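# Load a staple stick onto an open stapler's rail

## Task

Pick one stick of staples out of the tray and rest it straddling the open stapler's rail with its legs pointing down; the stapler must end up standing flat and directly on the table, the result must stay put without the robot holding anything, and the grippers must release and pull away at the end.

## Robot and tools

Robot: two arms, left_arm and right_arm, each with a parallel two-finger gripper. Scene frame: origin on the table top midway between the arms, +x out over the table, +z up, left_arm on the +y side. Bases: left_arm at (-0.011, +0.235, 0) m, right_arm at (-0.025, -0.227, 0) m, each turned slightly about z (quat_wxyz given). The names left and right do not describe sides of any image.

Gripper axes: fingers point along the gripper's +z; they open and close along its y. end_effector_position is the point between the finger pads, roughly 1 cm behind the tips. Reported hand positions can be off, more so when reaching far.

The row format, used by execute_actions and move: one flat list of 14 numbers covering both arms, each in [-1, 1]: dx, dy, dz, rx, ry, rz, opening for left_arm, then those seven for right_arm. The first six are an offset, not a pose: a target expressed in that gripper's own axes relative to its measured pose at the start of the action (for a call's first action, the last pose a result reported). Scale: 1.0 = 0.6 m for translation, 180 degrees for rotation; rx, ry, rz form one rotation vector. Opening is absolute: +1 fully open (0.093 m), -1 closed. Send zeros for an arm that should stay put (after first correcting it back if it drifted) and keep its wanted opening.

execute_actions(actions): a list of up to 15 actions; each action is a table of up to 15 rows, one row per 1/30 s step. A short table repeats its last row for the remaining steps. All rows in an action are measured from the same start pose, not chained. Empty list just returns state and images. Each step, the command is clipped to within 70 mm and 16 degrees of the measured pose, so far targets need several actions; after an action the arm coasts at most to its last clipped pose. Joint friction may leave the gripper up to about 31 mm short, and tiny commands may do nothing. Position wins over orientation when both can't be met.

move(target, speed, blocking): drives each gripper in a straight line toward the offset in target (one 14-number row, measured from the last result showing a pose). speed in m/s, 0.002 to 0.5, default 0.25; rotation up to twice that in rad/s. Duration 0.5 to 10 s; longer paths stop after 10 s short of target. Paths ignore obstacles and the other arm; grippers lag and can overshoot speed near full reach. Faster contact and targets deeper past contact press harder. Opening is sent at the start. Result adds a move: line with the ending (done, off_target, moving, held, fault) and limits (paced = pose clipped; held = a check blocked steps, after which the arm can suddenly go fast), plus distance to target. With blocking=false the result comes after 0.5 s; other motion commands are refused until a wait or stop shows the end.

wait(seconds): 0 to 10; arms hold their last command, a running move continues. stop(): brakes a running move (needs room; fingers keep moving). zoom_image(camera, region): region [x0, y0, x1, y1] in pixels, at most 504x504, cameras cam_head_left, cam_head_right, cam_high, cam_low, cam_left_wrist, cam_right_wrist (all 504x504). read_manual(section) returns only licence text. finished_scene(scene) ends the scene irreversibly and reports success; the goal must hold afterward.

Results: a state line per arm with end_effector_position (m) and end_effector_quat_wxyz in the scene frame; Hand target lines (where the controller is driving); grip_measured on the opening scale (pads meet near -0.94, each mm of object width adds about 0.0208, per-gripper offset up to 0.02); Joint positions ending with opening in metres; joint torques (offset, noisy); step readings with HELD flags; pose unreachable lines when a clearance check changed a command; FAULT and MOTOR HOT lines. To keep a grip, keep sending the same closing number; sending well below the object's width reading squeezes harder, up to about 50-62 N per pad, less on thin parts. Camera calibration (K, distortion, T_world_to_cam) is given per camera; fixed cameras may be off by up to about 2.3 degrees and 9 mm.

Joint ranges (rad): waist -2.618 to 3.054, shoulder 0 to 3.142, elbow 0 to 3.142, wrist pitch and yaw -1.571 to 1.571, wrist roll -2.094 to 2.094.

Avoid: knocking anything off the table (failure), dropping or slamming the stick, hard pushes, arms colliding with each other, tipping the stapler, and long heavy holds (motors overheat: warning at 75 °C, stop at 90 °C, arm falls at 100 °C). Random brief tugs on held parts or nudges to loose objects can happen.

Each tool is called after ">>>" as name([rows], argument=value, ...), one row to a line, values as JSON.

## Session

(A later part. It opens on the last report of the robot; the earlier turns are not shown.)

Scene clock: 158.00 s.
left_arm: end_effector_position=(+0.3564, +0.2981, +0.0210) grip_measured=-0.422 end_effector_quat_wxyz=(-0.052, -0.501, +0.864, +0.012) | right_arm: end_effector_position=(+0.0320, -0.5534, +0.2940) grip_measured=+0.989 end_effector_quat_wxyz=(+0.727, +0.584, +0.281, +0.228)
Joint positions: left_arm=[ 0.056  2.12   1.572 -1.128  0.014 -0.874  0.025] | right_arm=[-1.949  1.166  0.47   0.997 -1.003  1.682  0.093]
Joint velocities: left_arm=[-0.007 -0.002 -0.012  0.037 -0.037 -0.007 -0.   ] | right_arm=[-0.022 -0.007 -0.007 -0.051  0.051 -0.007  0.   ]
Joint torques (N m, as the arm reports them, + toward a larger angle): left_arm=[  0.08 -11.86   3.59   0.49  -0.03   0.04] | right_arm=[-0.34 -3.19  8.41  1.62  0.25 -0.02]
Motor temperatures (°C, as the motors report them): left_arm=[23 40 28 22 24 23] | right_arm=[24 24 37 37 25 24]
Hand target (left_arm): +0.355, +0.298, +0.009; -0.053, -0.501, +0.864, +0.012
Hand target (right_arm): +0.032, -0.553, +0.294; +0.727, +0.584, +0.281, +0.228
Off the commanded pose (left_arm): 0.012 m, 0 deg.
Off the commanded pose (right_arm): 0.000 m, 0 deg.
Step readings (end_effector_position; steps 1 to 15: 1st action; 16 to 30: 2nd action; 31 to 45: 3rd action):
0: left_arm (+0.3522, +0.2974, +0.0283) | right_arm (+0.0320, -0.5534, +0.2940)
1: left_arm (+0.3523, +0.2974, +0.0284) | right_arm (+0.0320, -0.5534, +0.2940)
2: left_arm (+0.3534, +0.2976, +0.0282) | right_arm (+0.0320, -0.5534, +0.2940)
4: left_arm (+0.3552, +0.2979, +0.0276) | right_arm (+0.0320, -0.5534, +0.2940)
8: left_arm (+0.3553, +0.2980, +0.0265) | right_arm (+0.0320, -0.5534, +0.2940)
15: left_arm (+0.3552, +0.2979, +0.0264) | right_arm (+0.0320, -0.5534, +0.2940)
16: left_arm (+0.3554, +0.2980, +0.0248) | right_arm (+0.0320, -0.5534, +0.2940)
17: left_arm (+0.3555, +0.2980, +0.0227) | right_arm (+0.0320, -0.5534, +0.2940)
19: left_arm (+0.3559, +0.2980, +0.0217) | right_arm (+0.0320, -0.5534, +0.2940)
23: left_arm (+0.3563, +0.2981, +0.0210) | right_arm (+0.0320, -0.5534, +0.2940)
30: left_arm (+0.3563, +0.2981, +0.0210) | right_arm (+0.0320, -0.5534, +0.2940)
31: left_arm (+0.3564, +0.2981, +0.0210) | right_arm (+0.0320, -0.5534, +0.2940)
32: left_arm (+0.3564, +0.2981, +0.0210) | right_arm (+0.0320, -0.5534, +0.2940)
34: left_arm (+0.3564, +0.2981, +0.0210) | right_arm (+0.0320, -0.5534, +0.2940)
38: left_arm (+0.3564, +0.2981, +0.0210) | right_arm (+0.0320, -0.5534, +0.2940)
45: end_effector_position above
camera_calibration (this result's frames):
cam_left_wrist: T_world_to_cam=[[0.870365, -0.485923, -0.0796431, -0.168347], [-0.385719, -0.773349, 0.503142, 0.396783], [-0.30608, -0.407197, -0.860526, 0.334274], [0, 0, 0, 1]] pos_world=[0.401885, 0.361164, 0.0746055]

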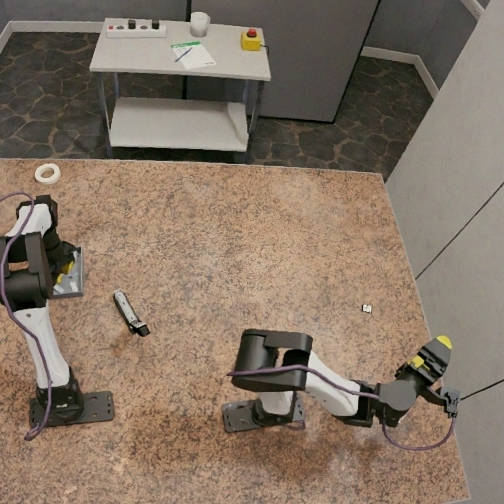

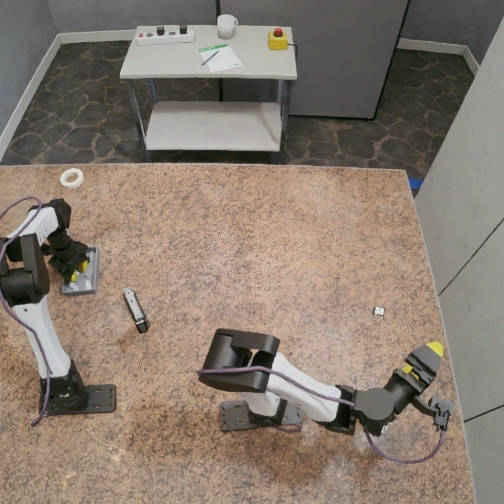

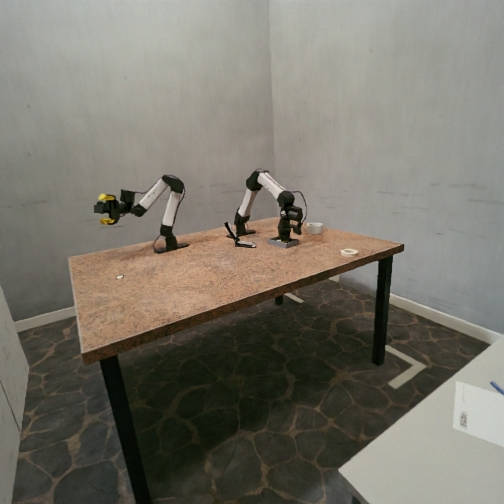

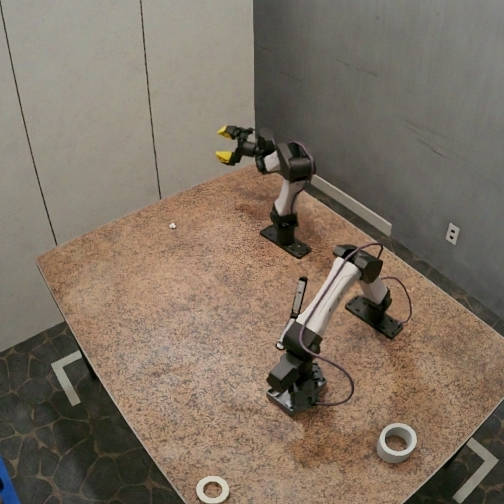

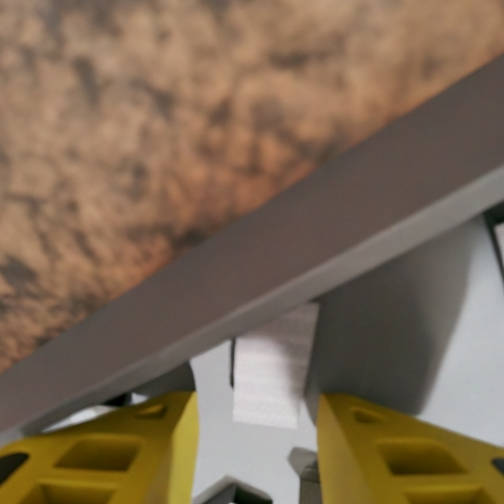

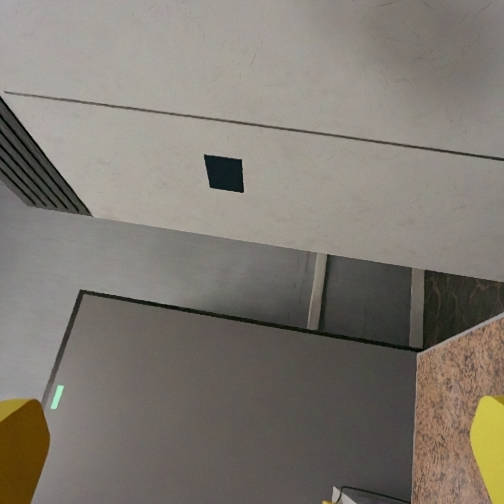

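>>> execute_actions([
  [[0,0,-0.003,0,0,0,-0.6,0,0,0,0,0,0,1]],
  [[0,0,0,0,0,0,-0.8,0,0,0,0,0,0,1]],
  [[0,0,0,0,0,0,-0.8,0,0,0,0,0,0,1]],
])

>>> move(target=[0,0,-0.13,0,0,0,-0.8,0,0,0,0,0,0,1], speed=0.1)

Scene clock: 165.47 s.
left_arm: end_effector_position=(+0.3568, +0.2976, +0.0213) grip_measured=-0.788 end_effector_quat_wxyz=(-0.052, -0.501, +0.864, +0.010) | right_arm: end_effector_position=(+0.0320, -0.5534, +0.2940) grip_measured=+0.989 end_effector_quat_wxyz=(+0.727, +0.584, +0.281, +0.228)
Joint positions: left_arm=[ 0.056  2.119  1.572 -1.128  0.018 -0.874  0.007] | right_arm=[-1.949  1.166  0.47   0.997 -1.003  1.682  0.093]
Joint velocities: left_arm=[-0.012 -0.002 -0.002  0.007 -0.081 -0.037 -0.   ] | right_arm=[-0.017 -0.012  0.007  0.007  0.037  0.022 -0.   ]
Joint torques (N m, as the arm reports them, + toward a larger angle): left_arm=[  0.16 -12.76   6.54   0.08  -0.04   0.06] | right_arm=[-0.41 -3.06  8.28  1.64  0.24 -0.02]
Motor temperatures (°C, as the motors report them): left_arm=[23 40 28 22 24 23] | right_arm=[24 24 38 37 25 24]
Hand target (left_arm): +0.357, +0.298, +0.021; -0.052, -0.501, +0.864, +0.010
Hand target (right_arm): +0.032, -0.553, +0.294; +0.727, +0.584, +0.281, +0.228
Off the commanded pose (left_arm): 0.000 m, 0 deg.
Off the commanded pose (right_arm): 0.000 m, 0 deg.
Step readings (end_effector_position; steps 1 to 15: 1st action; 16 to 30: 2nd action; 31 to 45: 3rd action):
0: left_arm (+0.3564, +0.2981, +0.0210) | right_arm (+0.0320, -0.5534, +0.2940)
1: left_arm (+0.3565, +0.2978, +0.0213) | right_arm (+0.0320, -0.5534, +0.2940)
2: left_arm (+0.3566, +0.2978, +0.0213) | right_arm (+0.0320, -0.5534, +0.2940)
4: left_arm (+0.3566, +0.2977, +0.0213) | right_arm (+0.0320, -0.5534, +0.2940)
8: left_arm (+0.3567, +0.2976, +0.0213) | right_arm (+0.0320, -0.5534, +0.2940)
15: left_arm (+0.3567, +0.2976, +0.0213) | right_arm (+0.0320, -0.5534, +0.2940)
16: left_arm (+0.3568, +0.2976, +0.0213) | right_arm (+0.0320, -0.5534, +0.2940)
17: left_arm (+0.3568, +0.2976, +0.0213) | right_arm (+0.0320, -0.5534, +0.2940)
19: left_arm (+0.3568, +0.2976, +0.0213) | right_arm (+0.0320, -0.5534, +0.2940)
23: left_arm (+0.3568, +0.2976, +0.0213) | right_arm (+0.0320, -0.5534, +0.2940)
30: left_arm (+0.3568, +0.2976, +0.0213) | right_arm (+0.0320, -0.5534, +0.2940)
31: left_arm (+0.3568, +0.2976, +0.0213) | right_arm (+0.0320, -0.5534, +0.2940)
32: left_arm (+0.3568, +0.2976, +0.0213) | right_arm (+0.0320, -0.5534, +0.2940)
34: left_arm (+0.3568, +0.2976, +0.0213) | right_arm (+0.0320, -0.5534, +0.2940)
38: left_arm (+0.3568, +0.2976, +0.0213) | right_arm (+0.0320, -0.5534, +0.2940)
45: end_effector_position above
camera_calibration (this result's frames):
cam_left_wrist: T_world_to_cam=[[0.870705, -0.48585, -0.076312, -0.169102], [-0.386497, -0.771929, 0.504723, 0.396205], [-0.304127, -0.40997, -0.859902, 0.334506], [0, 0, 0, 1]] pos_world=[0.402102, 0.360821, 0.074764]

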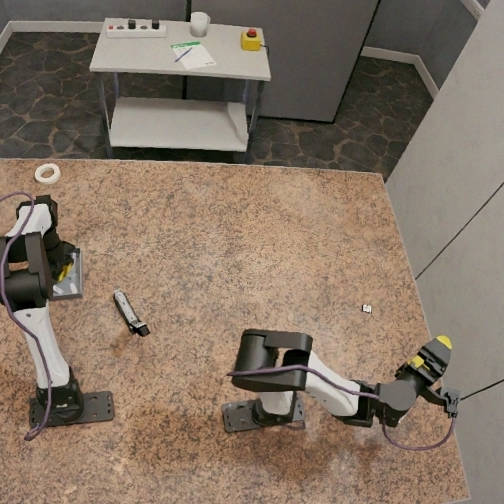

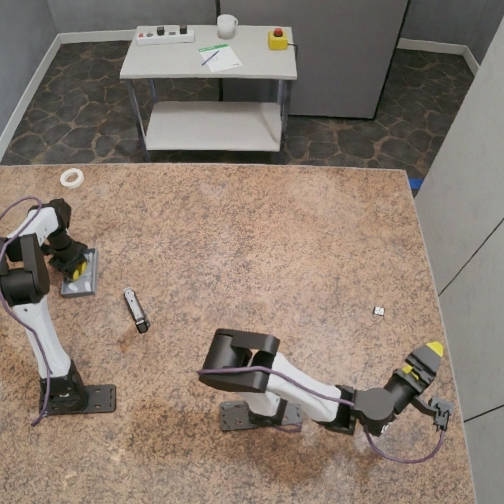

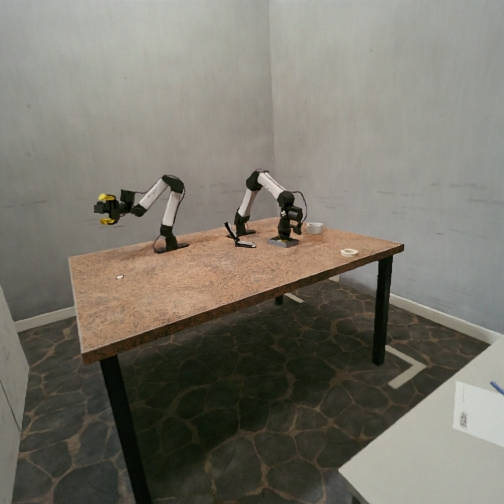

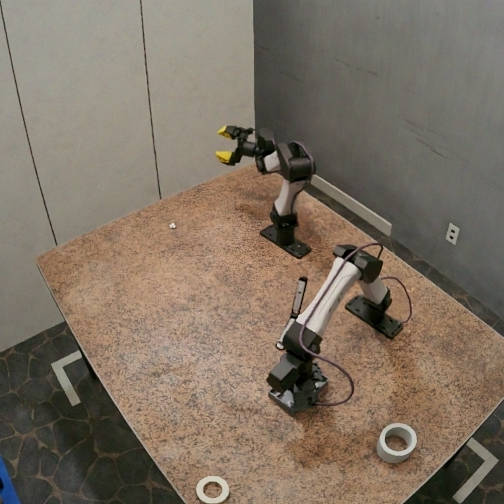

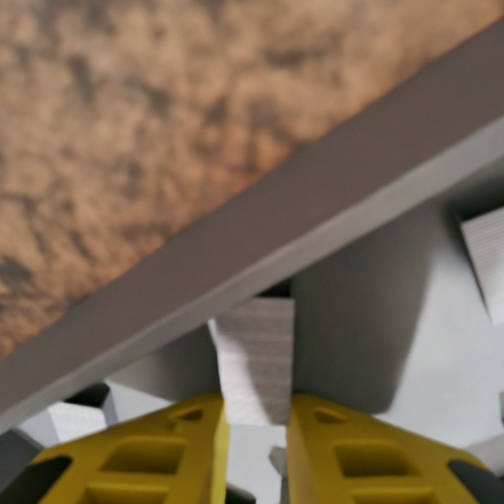

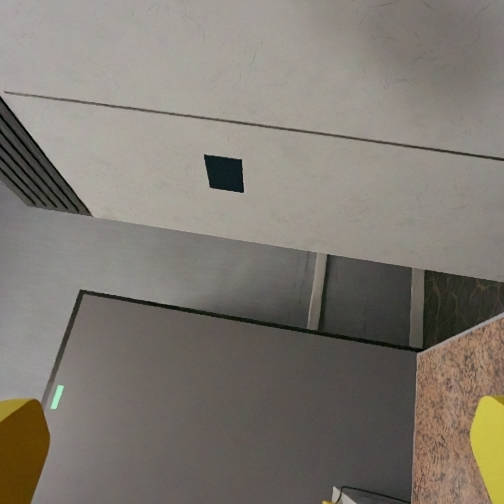

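Scene clock: 166.83 s.
left_arm: end_effector_position=(+0.3632, +0.2987, +0.0922) grip_measured=-0.788 end_effector_quat_wxyz=(-0.058, -0.501, +0.864, +0.012) | right_arm: end_effector_position=(+0.0320, -0.5534, +0.2940) grip_measured=+0.989 end_effector_quat_wxyz=(+0.727, +0.584, +0.281, +0.228)
Joint positions: left_arm=[ 0.056  2.111  1.843 -1.421  0.018 -0.874  0.007] | right_arm=[-1.949  1.166  0.47   0.997 -1.003  1.682  0.093]
Joint velocities: left_arm=[-0.007  0.002  0.007 -0.11   0.022 -0.051  0.   ] | right_arm=[-0.012 -0.012 -0.012  0.066 -0.037  0.037 -0.001]
Joint torques (N m, as the arm reports them, + toward a larger angle): left_arm=[  0.3  -13.78   8.41  -0.03  -0.03   0.08] | right_arm=[-0.34 -2.98  8.34  1.61  0.25 -0.04]
Motor temperatures (°C, as the motors report them): left_arm=[23 41 28 22 24 23] | right_arm=[24 24 38 37 25 24]
Hand target (left_arm): +0.365, +0.300, +0.099; -0.052, -0.501, +0.864, +0.010
Hand target (right_arm): +0.032, -0.553, +0.294; +0.727, +0.584, +0.281, +0.228
Off the commanded pose (left_arm): 0.007 m, 1 deg.
Off the commanded pose (right_arm): 0.000 m, 0 deg.
move: done
camera_calibration (this result's frames):
cam_left_wrist: T_world_to_cam=[[0.869634, -0.48604, -0.086618, -0.167355], [-0.379817, -0.770744, 0.511559, 0.360355], [-0.315398, -0.41197, -0.854871, 0.402192], [0, 0, 0, 1]] pos_world=[0.409257, 0.362091, 0.144983]

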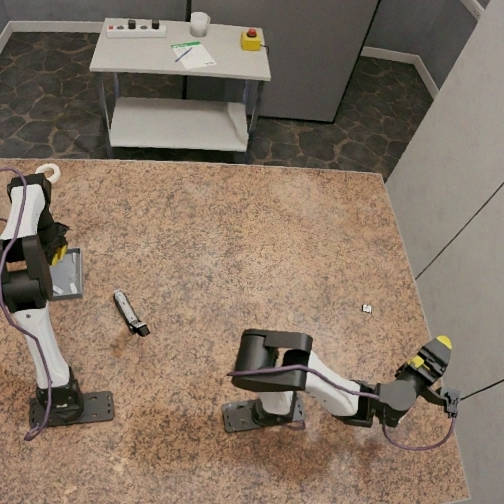

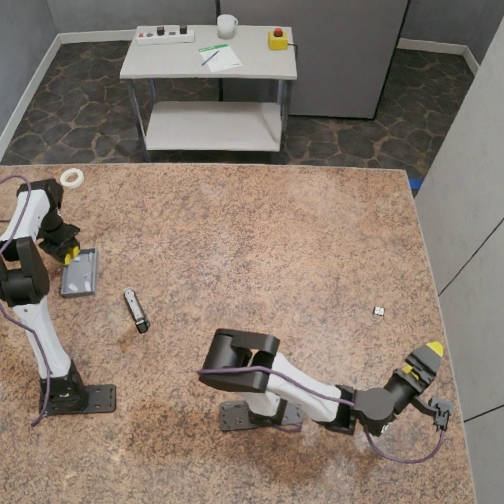

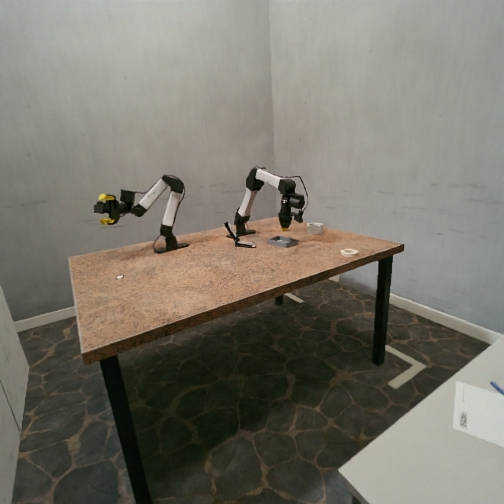

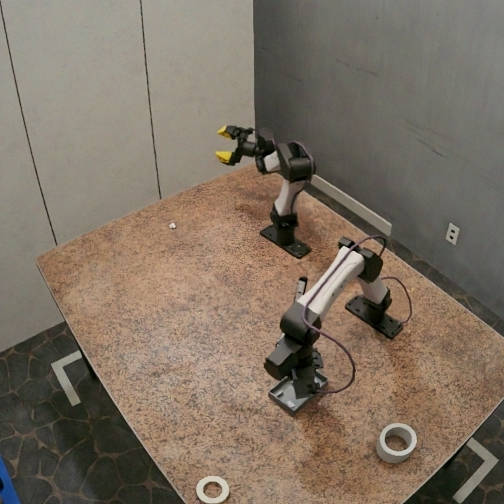

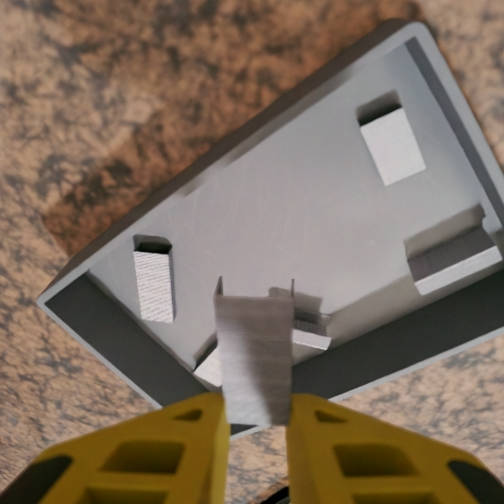

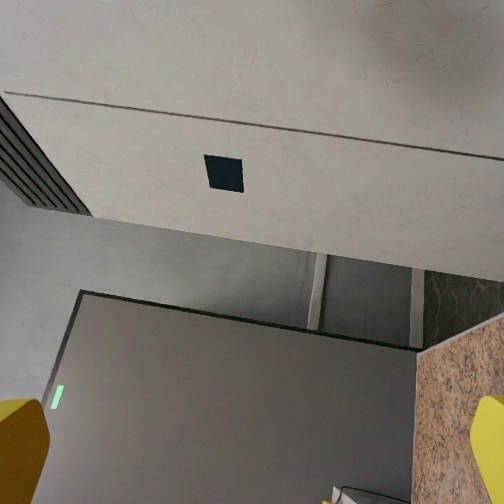

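>>> move(target=[0.399,0.064,0.04,-0.015,-0.013,0.168,-0.8,0,0,0,0,0,0,1], speed=0.2)

Scene clock: 183.73 s.
left_arm: end_effector_position=(+0.2103, +0.1094, +0.0953) grip_measured=-0.788 end_effector_quat_wxyz=(-0.061, -0.253, +0.965, +0.024) | right_arm: end_effector_position=(+0.0320, -0.5534, +0.2940) grip_measured=+0.989 end_effector_quat_wxyz=(+0.727, +0.584, +0.281, +0.228)
Joint positions: left_arm=[-0.606  1.627  1.222 -1.288  0.047 -0.996  0.007] | right_arm=[-1.949  1.166  0.47   0.997 -1.003  1.682  0.093]
Joint velocities: left_arm=[-0.012 -0.007 -0.017 -0.007 -0.007 -0.051  0.   ] | right_arm=[-0.017 -0.002  0.012 -0.037 -0.037 -0.051 -0.001]
Joint torques (N m, as the arm reports them, + toward a larger angle): left_arm=[-0.53 -9.12  5.43  0.13  0.02 -0.03] | right_arm=[-0.35 -2.94  8.5   1.63  0.22 -0.04]
Motor temperatures (°C, as the motors report them): left_arm=[23 43 29 22 24 23] | right_arm=[24 24 38 38 25 24]
Hand target (left_arm): +0.208, +0.108, +0.095; -0.058, -0.256, +0.965, +0.021
Hand target (right_arm): +0.032, -0.553, +0.294; +0.727, +0.584, +0.281, +0.228
Off the commanded pose (left_arm): 0.003 m, 1 deg.
Off the commanded pose (right_arm): 0.000 m, 0 deg.
move: done
camera_calibration (this result's frames):
cam_left_wrist: T_world_to_cam=[[0.496966, -0.863652, -0.0844378, -0.00662096], [-0.714155, -0.462327, 0.525583, 0.190072], [-0.492959, -0.200895, -0.846542, 0.292043], [0, 0, 0, 1]] pos_world=[0.282996, 0.140827, 0.146769]

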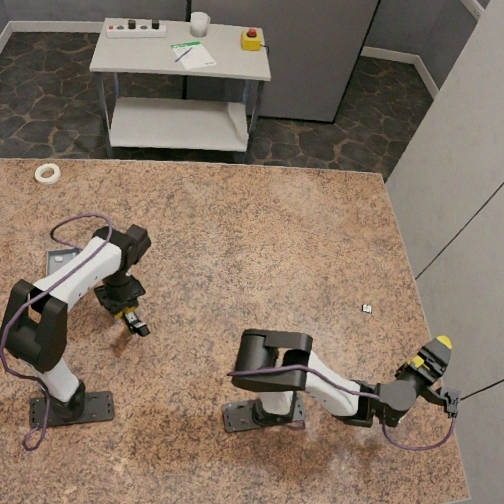

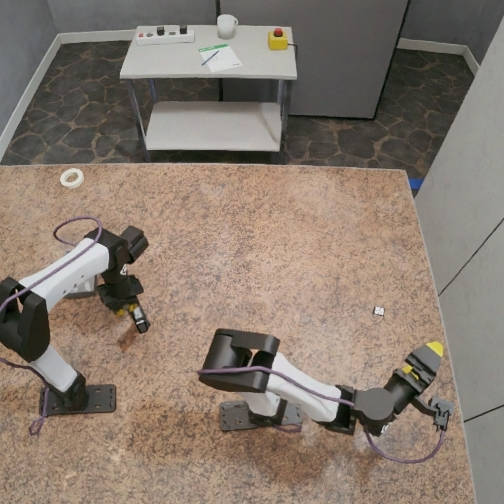

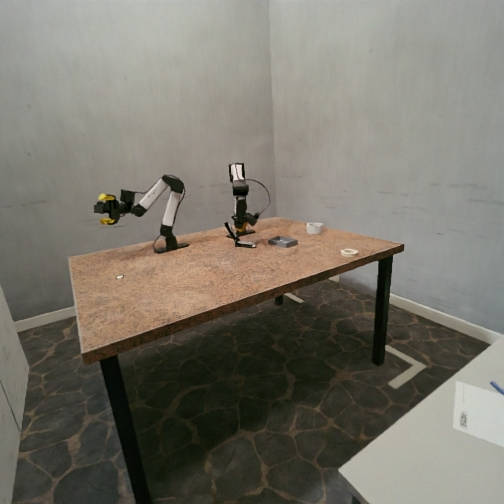

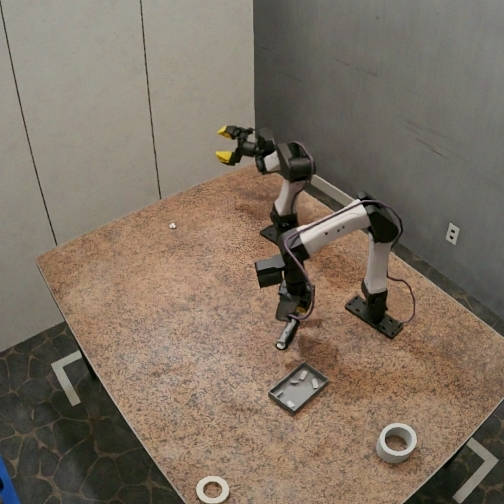

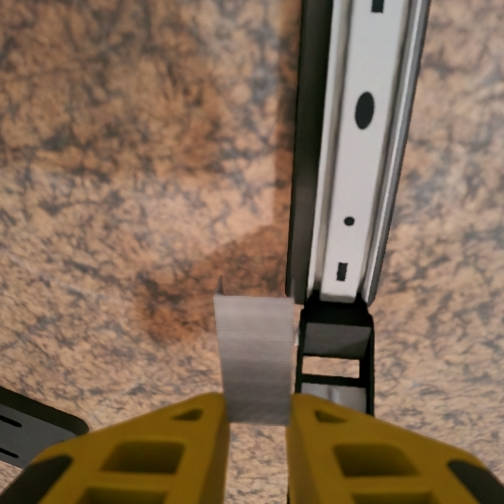

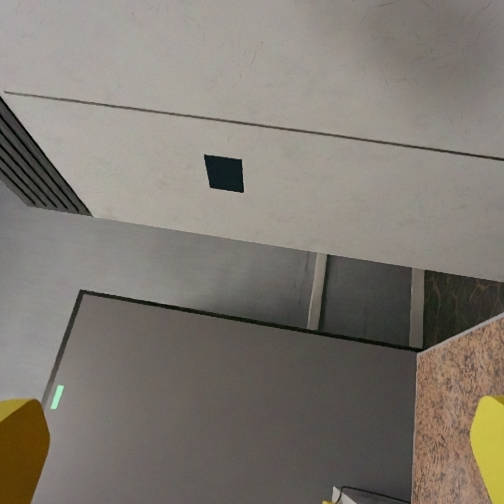

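>>> move(target=[-0.047,-0.042,0.035,0,0,0,-0.8,0,0,0,0,0,0,1], speed=0.08)

Scene clock: 203.80 s.
left_arm: end_effector_position=(+0.2351, +0.1018, +0.0676) grip_measured=-0.788 end_effector_quat_wxyz=(-0.070, -0.253, +0.965, +0.030) | right_arm: end_effector_position=(+0.0320, -0.5534, +0.2940) grip_measured=+0.989 end_effector_quat_wxyz=(+0.727, +0.584, +0.281, +0.228)
Joint positions: left_arm=[-0.589  1.765  1.263 -1.213  0.047 -0.979  0.007] | right_arm=[-1.949  1.166  0.47   0.997 -1.003  1.682  0.093]
Joint velocities: left_arm=[-0.002  0.002 -0.007  0.066 -0.066 -0.022  0.001] | right_arm=[-0.007 -0.002 -0.002 -0.037  0.081  0.095  0.   ]
Joint torques (N m, as the arm reports them, + toward a larger angle): left_arm=[ 1.1  -8.23  8.5   0.1  -0.06  0.12] | right_arm=[-0.34 -3.11  8.4   1.65  0.25 -0.05]
Motor temperatures (°C, as the motors report them): left_arm=[23 41 29 22 24 23] | right_arm=[24 24 39 38 25 24]
Hand target (left_arm): +0.244, +0.102, +0.069; -0.060, -0.253, +0.965, +0.024
Hand target (right_arm): +0.032, -0.553, +0.294; +0.727, +0.584, +0.281, +0.228
Off the commanded pose (left_arm): 0.009 m, 1 deg.
Off the commanded pose (right_arm): 0.000 m, 0 deg.
move: done
camera_calibration (this result's frames):
cam_left_wrist: T_world_to_cam=[[0.494898, -0.863021, -0.101345, -0.0263152], [-0.703461, -0.466379, 0.536315, 0.215929], [-0.510116, -0.194129, -0.837912, 0.282036], [0, 0, 0, 1]] pos_world=[0.308792, 0.132745, 0.117848]

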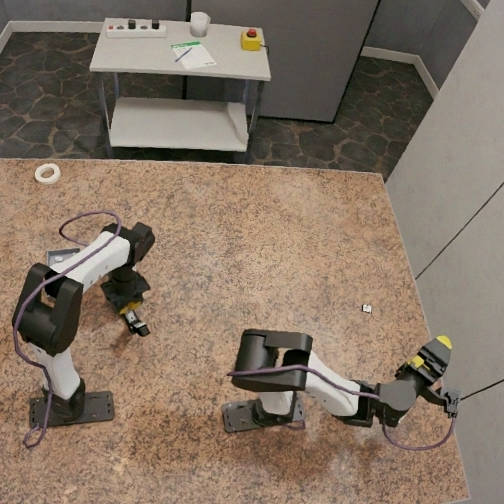

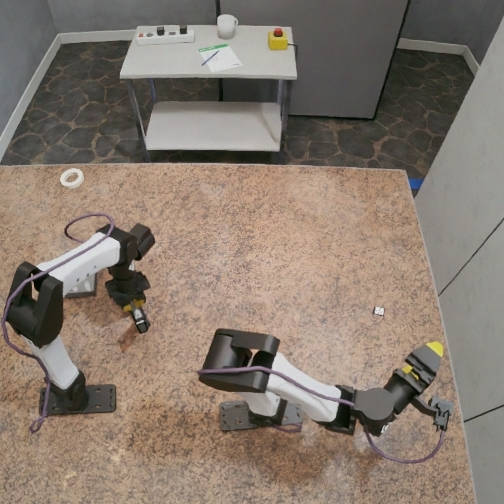

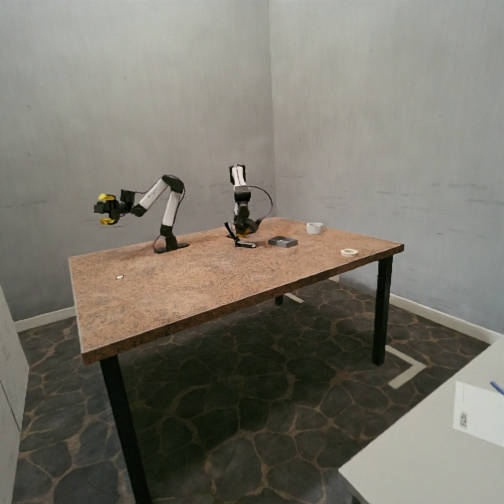

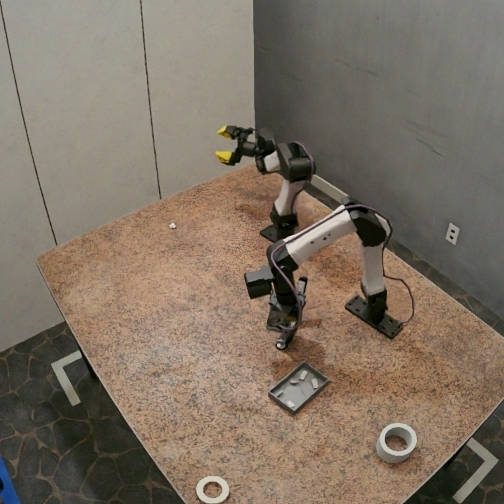

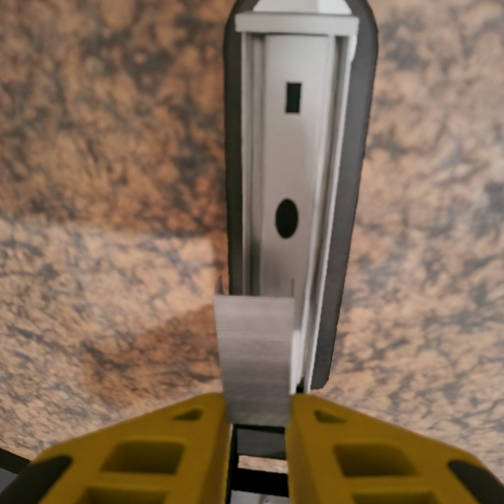

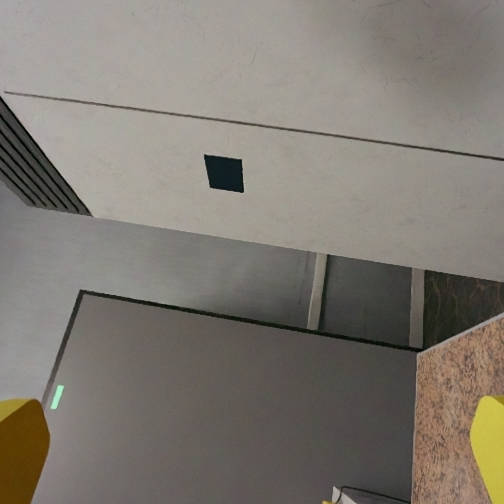

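>>> zoom_image(camera="cam_left_wrist", region=[190, 0, 400, 420])

Region (190, 0, 400, 420) of cam_left_wrist's 504x504 image, scaled by 1.200, with more detail than that image has.

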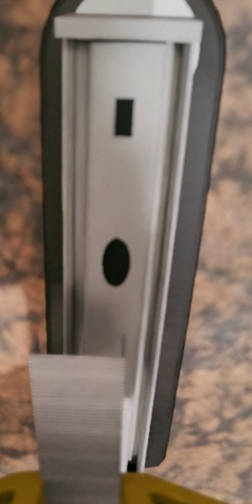

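>>> execute_actions([
  [[0,-0.016,0.025,0,0,0,-0.8,0,0,0,0,0,0,1]],
  [[0,0,0,0,0,0,-0.8,0,0,0,0,0,0,1]],
])

Scene clock: 231.27 s.
left_arm: end_effector_position=(+0.2425, +0.0953, +0.0580) grip_measured=-0.788 end_effector_quat_wxyz=(-0.063, -0.253, +0.965, +0.025) | right_arm: end_effector_position=(+0.0320, -0.5534, +0.2940) grip_measured=+0.989 end_effector_quat_wxyz=(+0.727, +0.584, +0.281, +0.228)
Joint positions: left_arm=[-0.597  1.795  1.263 -1.167  0.047 -0.988  0.007] | right_arm=[-1.949  1.166  0.47   0.997 -1.003  1.682  0.093]
Joint velocities: left_arm=[ 0.012  0.002 -0.007  0.022  0.007 -0.051  0.   ] | right_arm=[-0.017  0.007 -0.007  0.051  0.007 -0.037  0.   ]
Joint torques (N m, as the arm reports them, + toward a larger angle): left_arm=[ 0.23 -9.37  6.65  0.03 -0.02  0.06] | right_arm=[-0.29 -2.94  8.32  1.6   0.23 -0.04]
Motor temperatures (°C, as the motors report them): left_arm=[23 38 31 22 24 23] | right_arm=[24 24 39 39 25 24]
Hand target (left_arm): +0.242, +0.095, +0.058; -0.063, -0.253, +0.965, +0.025
Hand target (right_arm): +0.032, -0.553, +0.294; +0.727, +0.584, +0.281, +0.228
Off the commanded pose (left_arm): 0.000 m, 0 deg.
Off the commanded pose (right_arm): 0.000 m, 0 deg.
Step readings (end_effector_position; steps 1 to 15: 1st action; 16 to 30: 2nd action):
0: left_arm (+0.2353, +0.1016, +0.0676) | right_arm (+0.0320, -0.5534, +0.2940)
1: left_arm (+0.2358, +0.1012, +0.0669) | right_arm (+0.0320, -0.5534, +0.2940)
2: left_arm (+0.2370, +0.1001, +0.0653) | right_arm (+0.0320, -0.5534, +0.2940)
4: left_arm (+0.2388, +0.0978, +0.0615) | right_arm (+0.0320, -0.5534, +0.2940)
8: left_arm (+0.2412, +0.0960, +0.0582) | right_arm (+0.0320, -0.5534, +0.2940)
15: left_arm (+0.2425, +0.0953, +0.0580) | right_arm (+0.0320, -0.5534, +0.2940)
16: left_arm (+0.2425, +0.0953, +0.0580) | right_arm (+0.0320, -0.5534, +0.2940)
17: left_arm (+0.2425, +0.0953, +0.0580) | right_arm (+0.0320, -0.5534, +0.2940)
19: left_arm (+0.2425, +0.0953, +0.0580) | right_arm (+0.0320, -0.5534, +0.2940)
23: left_arm (+0.2425, +0.0953, +0.0580) | right_arm (+0.0320, -0.5534, +0.2940)
30: end_effector_position above
camera_calibration (this result's frames):
cam_left_wrist: T_world_to_cam=[[0.496523, -0.863453, -0.0889578, -0.0376241], [-0.711014, -0.463356, 0.528923, 0.225244], [-0.497919, -0.199372, -0.843995, 0.274406], [0, 0, 0, 1]] pos_world=[0.315465, 0.126591, 0.109114]

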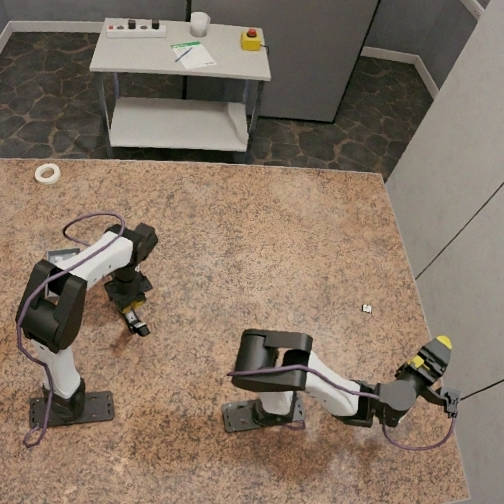

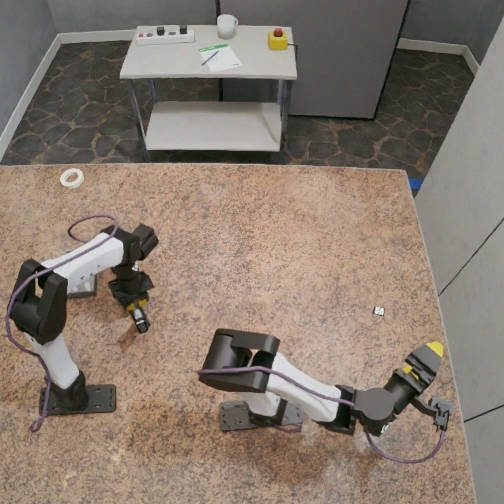

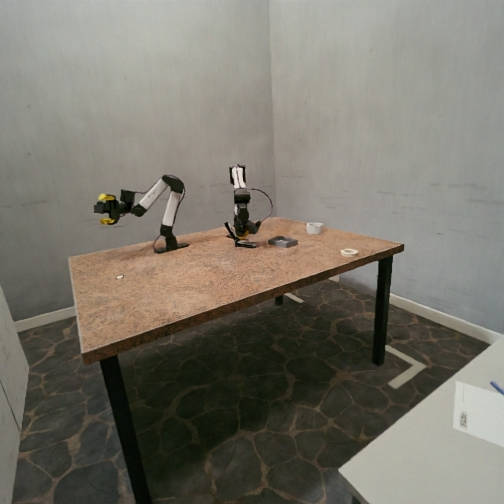

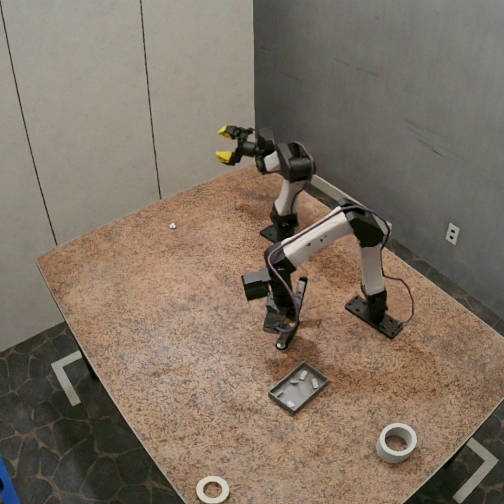

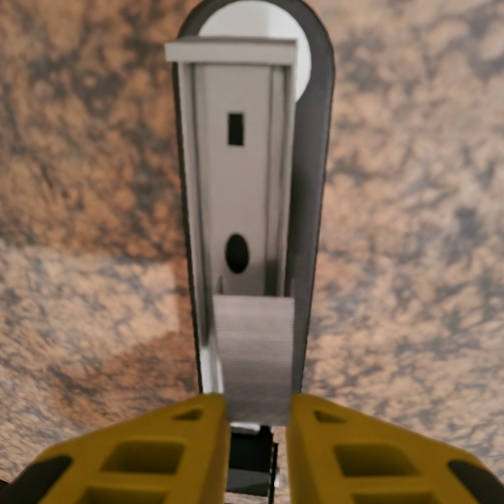

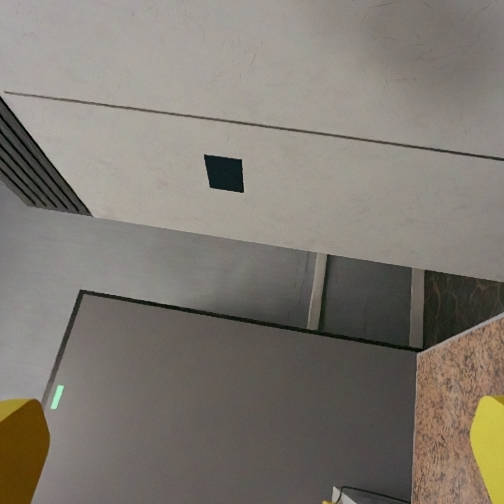

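>>> execute_actions([
  [[0,0.011,0.008,0,0,0,-0.8,0,0,0,0,0,0,1]],
  [[0,0,0,0,0,0,-0.8,0,0,0,0,0,0,1]],
])

Scene clock: 238.37 s.
left_arm: end_effector_position=(+0.2379, +0.0976, +0.0532) grip_measured=-0.788 end_effector_quat_wxyz=(-0.067, -0.252, +0.965, +0.029) | right_arm: end_effector_position=(+0.0320, -0.5534, +0.2940) grip_measured=+0.989 end_effector_quat_wxyz=(+0.727, +0.584, +0.281, +0.228)
Joint positions: left_arm=[-0.597  1.792  1.238 -1.156  0.047 -0.986  0.007] | right_arm=[-1.949  1.166  0.47   0.997 -1.003  1.682  0.093]
Joint velocities: left_arm=[-0.002  0.007  0.002 -0.066  0.007 -0.066  0.001] | right_arm=[ 0.007  0.007  0.017  0.007 -0.037 -0.007 -0.001]
Joint torques (N m, as the arm reports them, + toward a larger angle): left_arm=[ 0.09 -9.24  6.62  0.    0.01  0.05] | right_arm=[-0.29 -3.05  8.57  1.64  0.24 -0.03]
Motor temperatures (°C, as the motors report them): left_arm=[23 38 31 22 24 23] | right_arm=[24 24 39 39 25 24]
Hand target (left_arm): +0.238, +0.098, +0.053; -0.067, -0.252, +0.965, +0.029
Hand target (right_arm): +0.032, -0.553, +0.294; +0.727, +0.584, +0.281, +0.228
Off the commanded pose (left_arm): 0.000 m, 0 deg.
Off the commanded pose (right_arm): 0.000 m, 0 deg.
Step readings (end_effector_position; steps 1 to 15: 1st action; 16 to 30: 2nd action):
0: left_arm (+0.2425, +0.0953, +0.0580) | right_arm (+0.0320, -0.5534, +0.2940)
1: left_arm (+0.2423, +0.0954, +0.0575) | right_arm (+0.0320, -0.5534, +0.2940)
2: left_arm (+0.2415, +0.0958, +0.0564) | right_arm (+0.0320, -0.5534, +0.2940)
4: left_arm (+0.2387, +0.0973, +0.0543) | right_arm (+0.0320, -0.5534, +0.2940)
8: left_arm (+0.2375, +0.0979, +0.0533) | right_arm (+0.0320, -0.5534, +0.2940)
15: left_arm (+0.2379, +0.0976, +0.0532) | right_arm (+0.0320, -0.5534, +0.2940)
16: left_arm (+0.2379, +0.0976, +0.0532) | right_arm (+0.0320, -0.5534, +0.2940)
17: left_arm (+0.2379, +0.0976, +0.0532) | right_arm (+0.0320, -0.5534, +0.2940)
19: left_arm (+0.2379, +0.0976, +0.0532) | right_arm (+0.0320, -0.5534, +0.2940)
23: left_arm (+0.2379, +0.0976, +0.0532) | right_arm (+0.0320, -0.5534, +0.2940)
30: end_effector_position above
camera_calibration (this result's frames):
cam_left_wrist: T_world_to_cam=[[0.494297, -0.863746, -0.0980484, -0.0327281], [-0.70648, -0.464875, 0.533645, 0.22446], [-0.506514, -0.19451, -0.840006, 0.269931], [0, 0, 0, 1]] pos_world=[0.311477, 0.128581, 0.103753]

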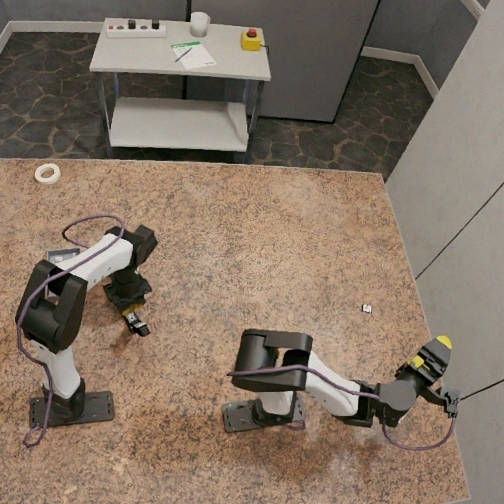

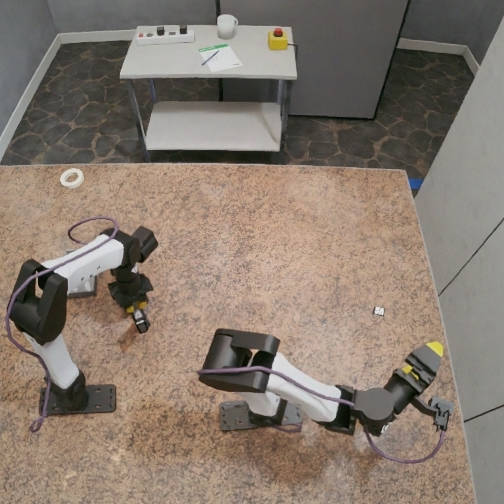

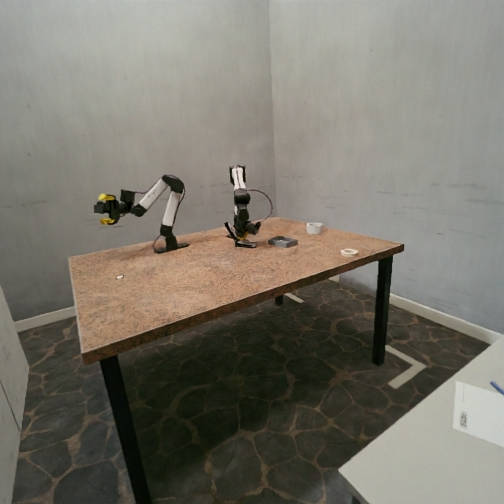

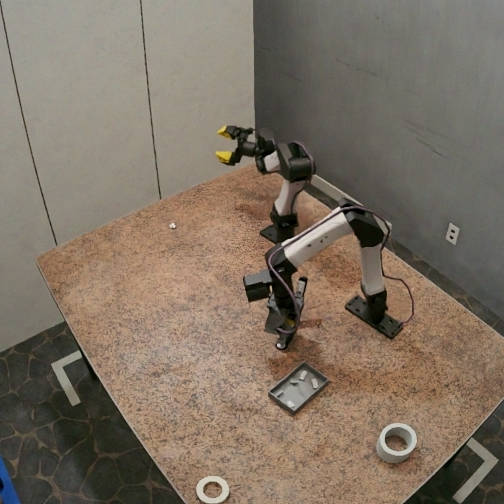

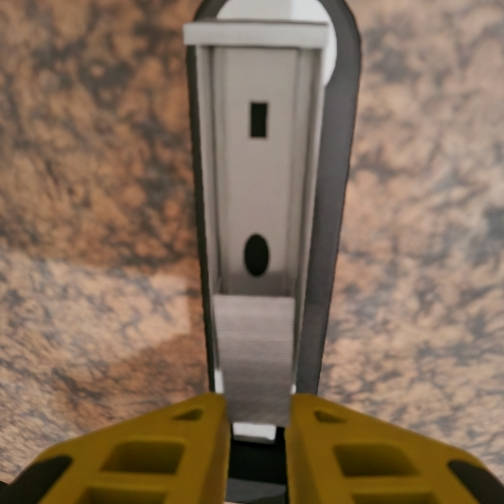

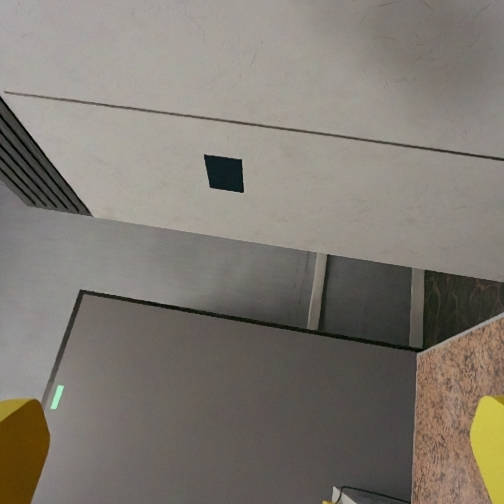

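>>> execute_actions([
  [[0,0,0.014,0,0,0,-0.8,0,0,0,0,0,0,1]],
  [[0,0,0,0,0,0,-0.8,0,0,0,0,0,0,1]],
])

>>> zoom_image(camera="cam_left_wrist", region=[150, 180, 370, 440])

>>> zoom_image(camera="cam_high", region=[210, 210, 280, 260])

Scene clock: 245.97 s.
left_arm: end_effector_position=(+0.2390, +0.0971, +0.0496) grip_measured=-0.788 end_effector_quat_wxyz=(-0.064, -0.252, +0.965, +0.026) | right_arm: end_effector_position=(+0.0320, -0.5534, +0.2940) grip_measured=+0.989 end_effector_quat_wxyz=(+0.727, +0.584, +0.281, +0.228)
Joint positions: left_arm=[-0.597  1.792  1.224 -1.132  0.047 -0.986  0.007] | right_arm=[-1.949  1.166  0.47   0.997 -1.003  1.682  0.093]
Joint velocities: left_arm=[-0.007 -0.002 -0.017 -0.037  0.051  0.037  0.001] | right_arm=[ 0.002 -0.007 -0.012 -0.051 -0.007  0.007  0.   ]
Joint torques (N m, as the arm reports them, + toward a larger angle): left_arm=[ 0.09 -9.23  6.53  0.03 -0.02  0.04] | right_arm=[-0.44 -3.06  8.43  1.61  0.24 -0.03]
Motor temperatures (°C, as the motors report them): left_arm=[23 38 31 22 24 23] | right_arm=[24 24 40 40 25 24]
Hand target (left_arm): +0.239, +0.097, +0.050; -0.064, -0.252, +0.965, +0.026
Hand target (right_arm): +0.032, -0.553, +0.294; +0.727, +0.584, +0.281, +0.228
Off the commanded pose (left_arm): 0.000 m, 0 deg.
Off the commanded pose (right_arm): 0.000 m, 0 deg.
Step readings (end_effector_position; steps 1 to 15: 1st action; 16 to 30: 2nd action):
0: left_arm (+0.2379, +0.0976, +0.0532) | right_arm (+0.0320, -0.5534, +0.2940)
1: left_arm (+0.2381, +0.0975, +0.0527) | right_arm (+0.0320, -0.5534, +0.2940)
2: left_arm (+0.2383, +0.0975, +0.0519) | right_arm (+0.0320, -0.5534, +0.2940)
4: left_arm (+0.2376, +0.0978, +0.0504) | right_arm (+0.0320, -0.5534, +0.2940)
8: left_arm (+0.2380, +0.0976, +0.0498) | right_arm (+0.0320, -0.5534, +0.2940)
15: left_arm (+0.2390, +0.0971, +0.0496) | right_arm (+0.0320, -0.5534, +0.2940)
16: left_arm (+0.2390, +0.0971, +0.0496) | right_arm (+0.0320, -0.5534, +0.2940)
17: left_arm (+0.2390, +0.0971, +0.0496) | right_arm (+0.0320, -0.5534, +0.2940)
19: left_arm (+0.2390, +0.0971, +0.0496) | right_arm (+0.0320, -0.5534, +0.2940)
23: left_arm (+0.2390, +0.0971, +0.0496) | right_arm (+0.0320, -0.5534, +0.2940)
30: end_effector_position above
camera_calibration (this result's frames):
cam_left_wrist: T_world_to_cam=[[0.495094, -0.864158, -0.0900699, -0.0346268], [-0.710983, -0.462544, 0.529676, 0.22792], [-0.499385, -0.198201, -0.843404, 0.266164], [0, 0, 0, 1]] pos_world=[0.312109, 0.128254, 0.100641]

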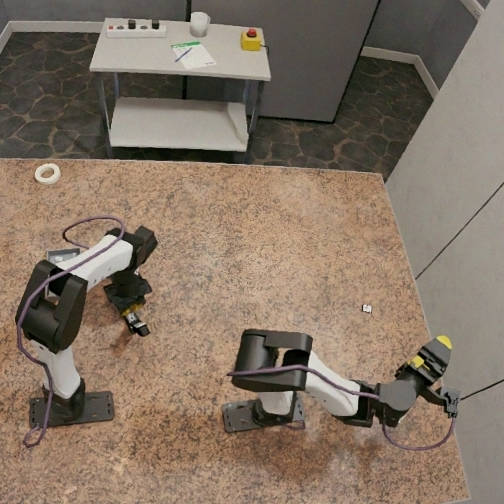

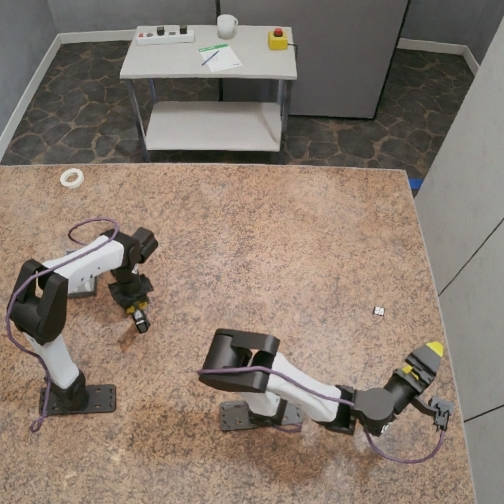

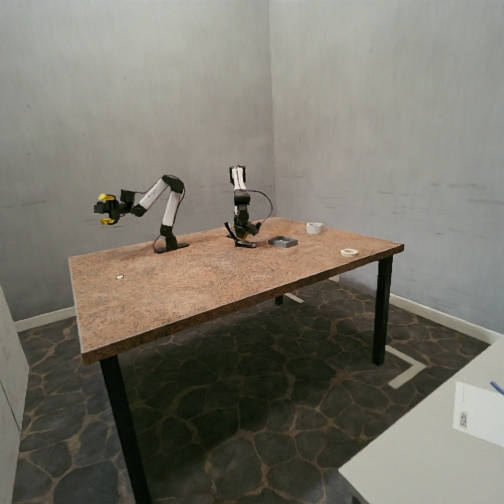

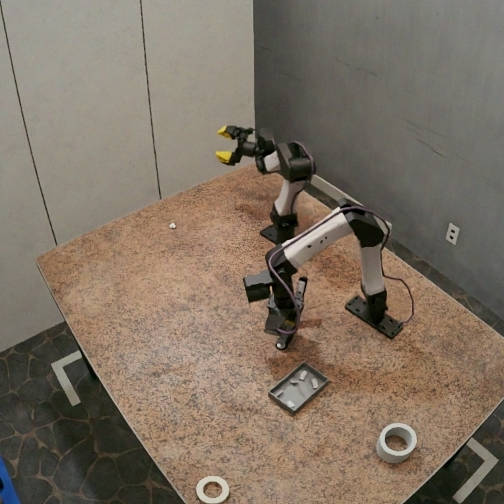

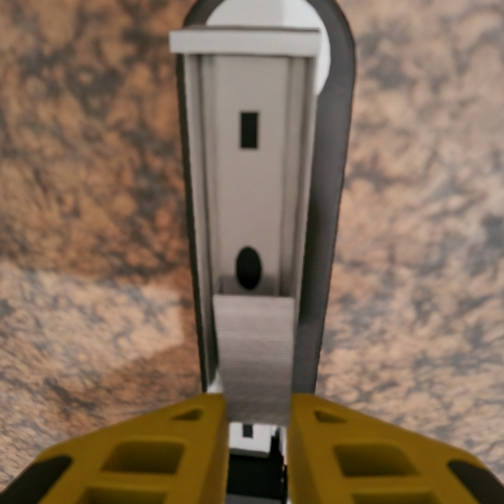

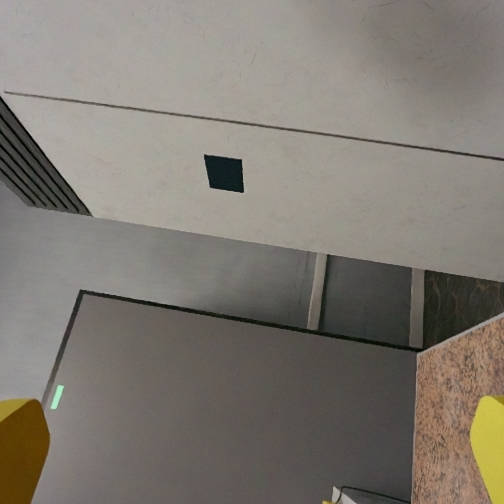

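Region (150, 180, 370, 440) of cam_left_wrist's 504x504 image, scaled by 1.938, with more detail than that image has; it fills the left 426 columns of this view, and the rest is white.

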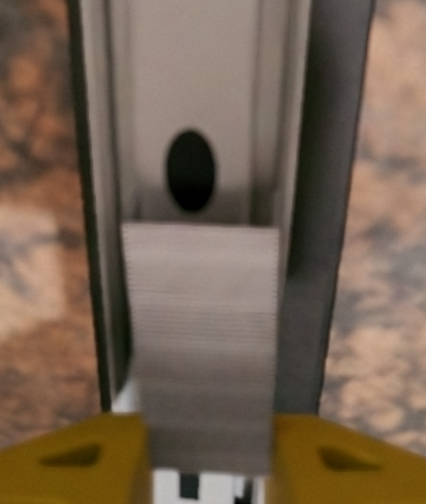

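Region (210, 210, 280, 260) of cam_high's 504x504 image, scaled by 7.200, with more detail than that image has; it fills the top 360 rows of this view, and the rest is white.

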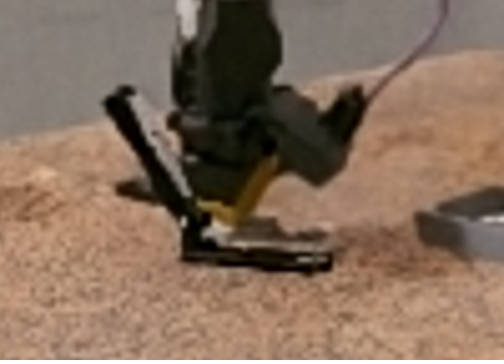

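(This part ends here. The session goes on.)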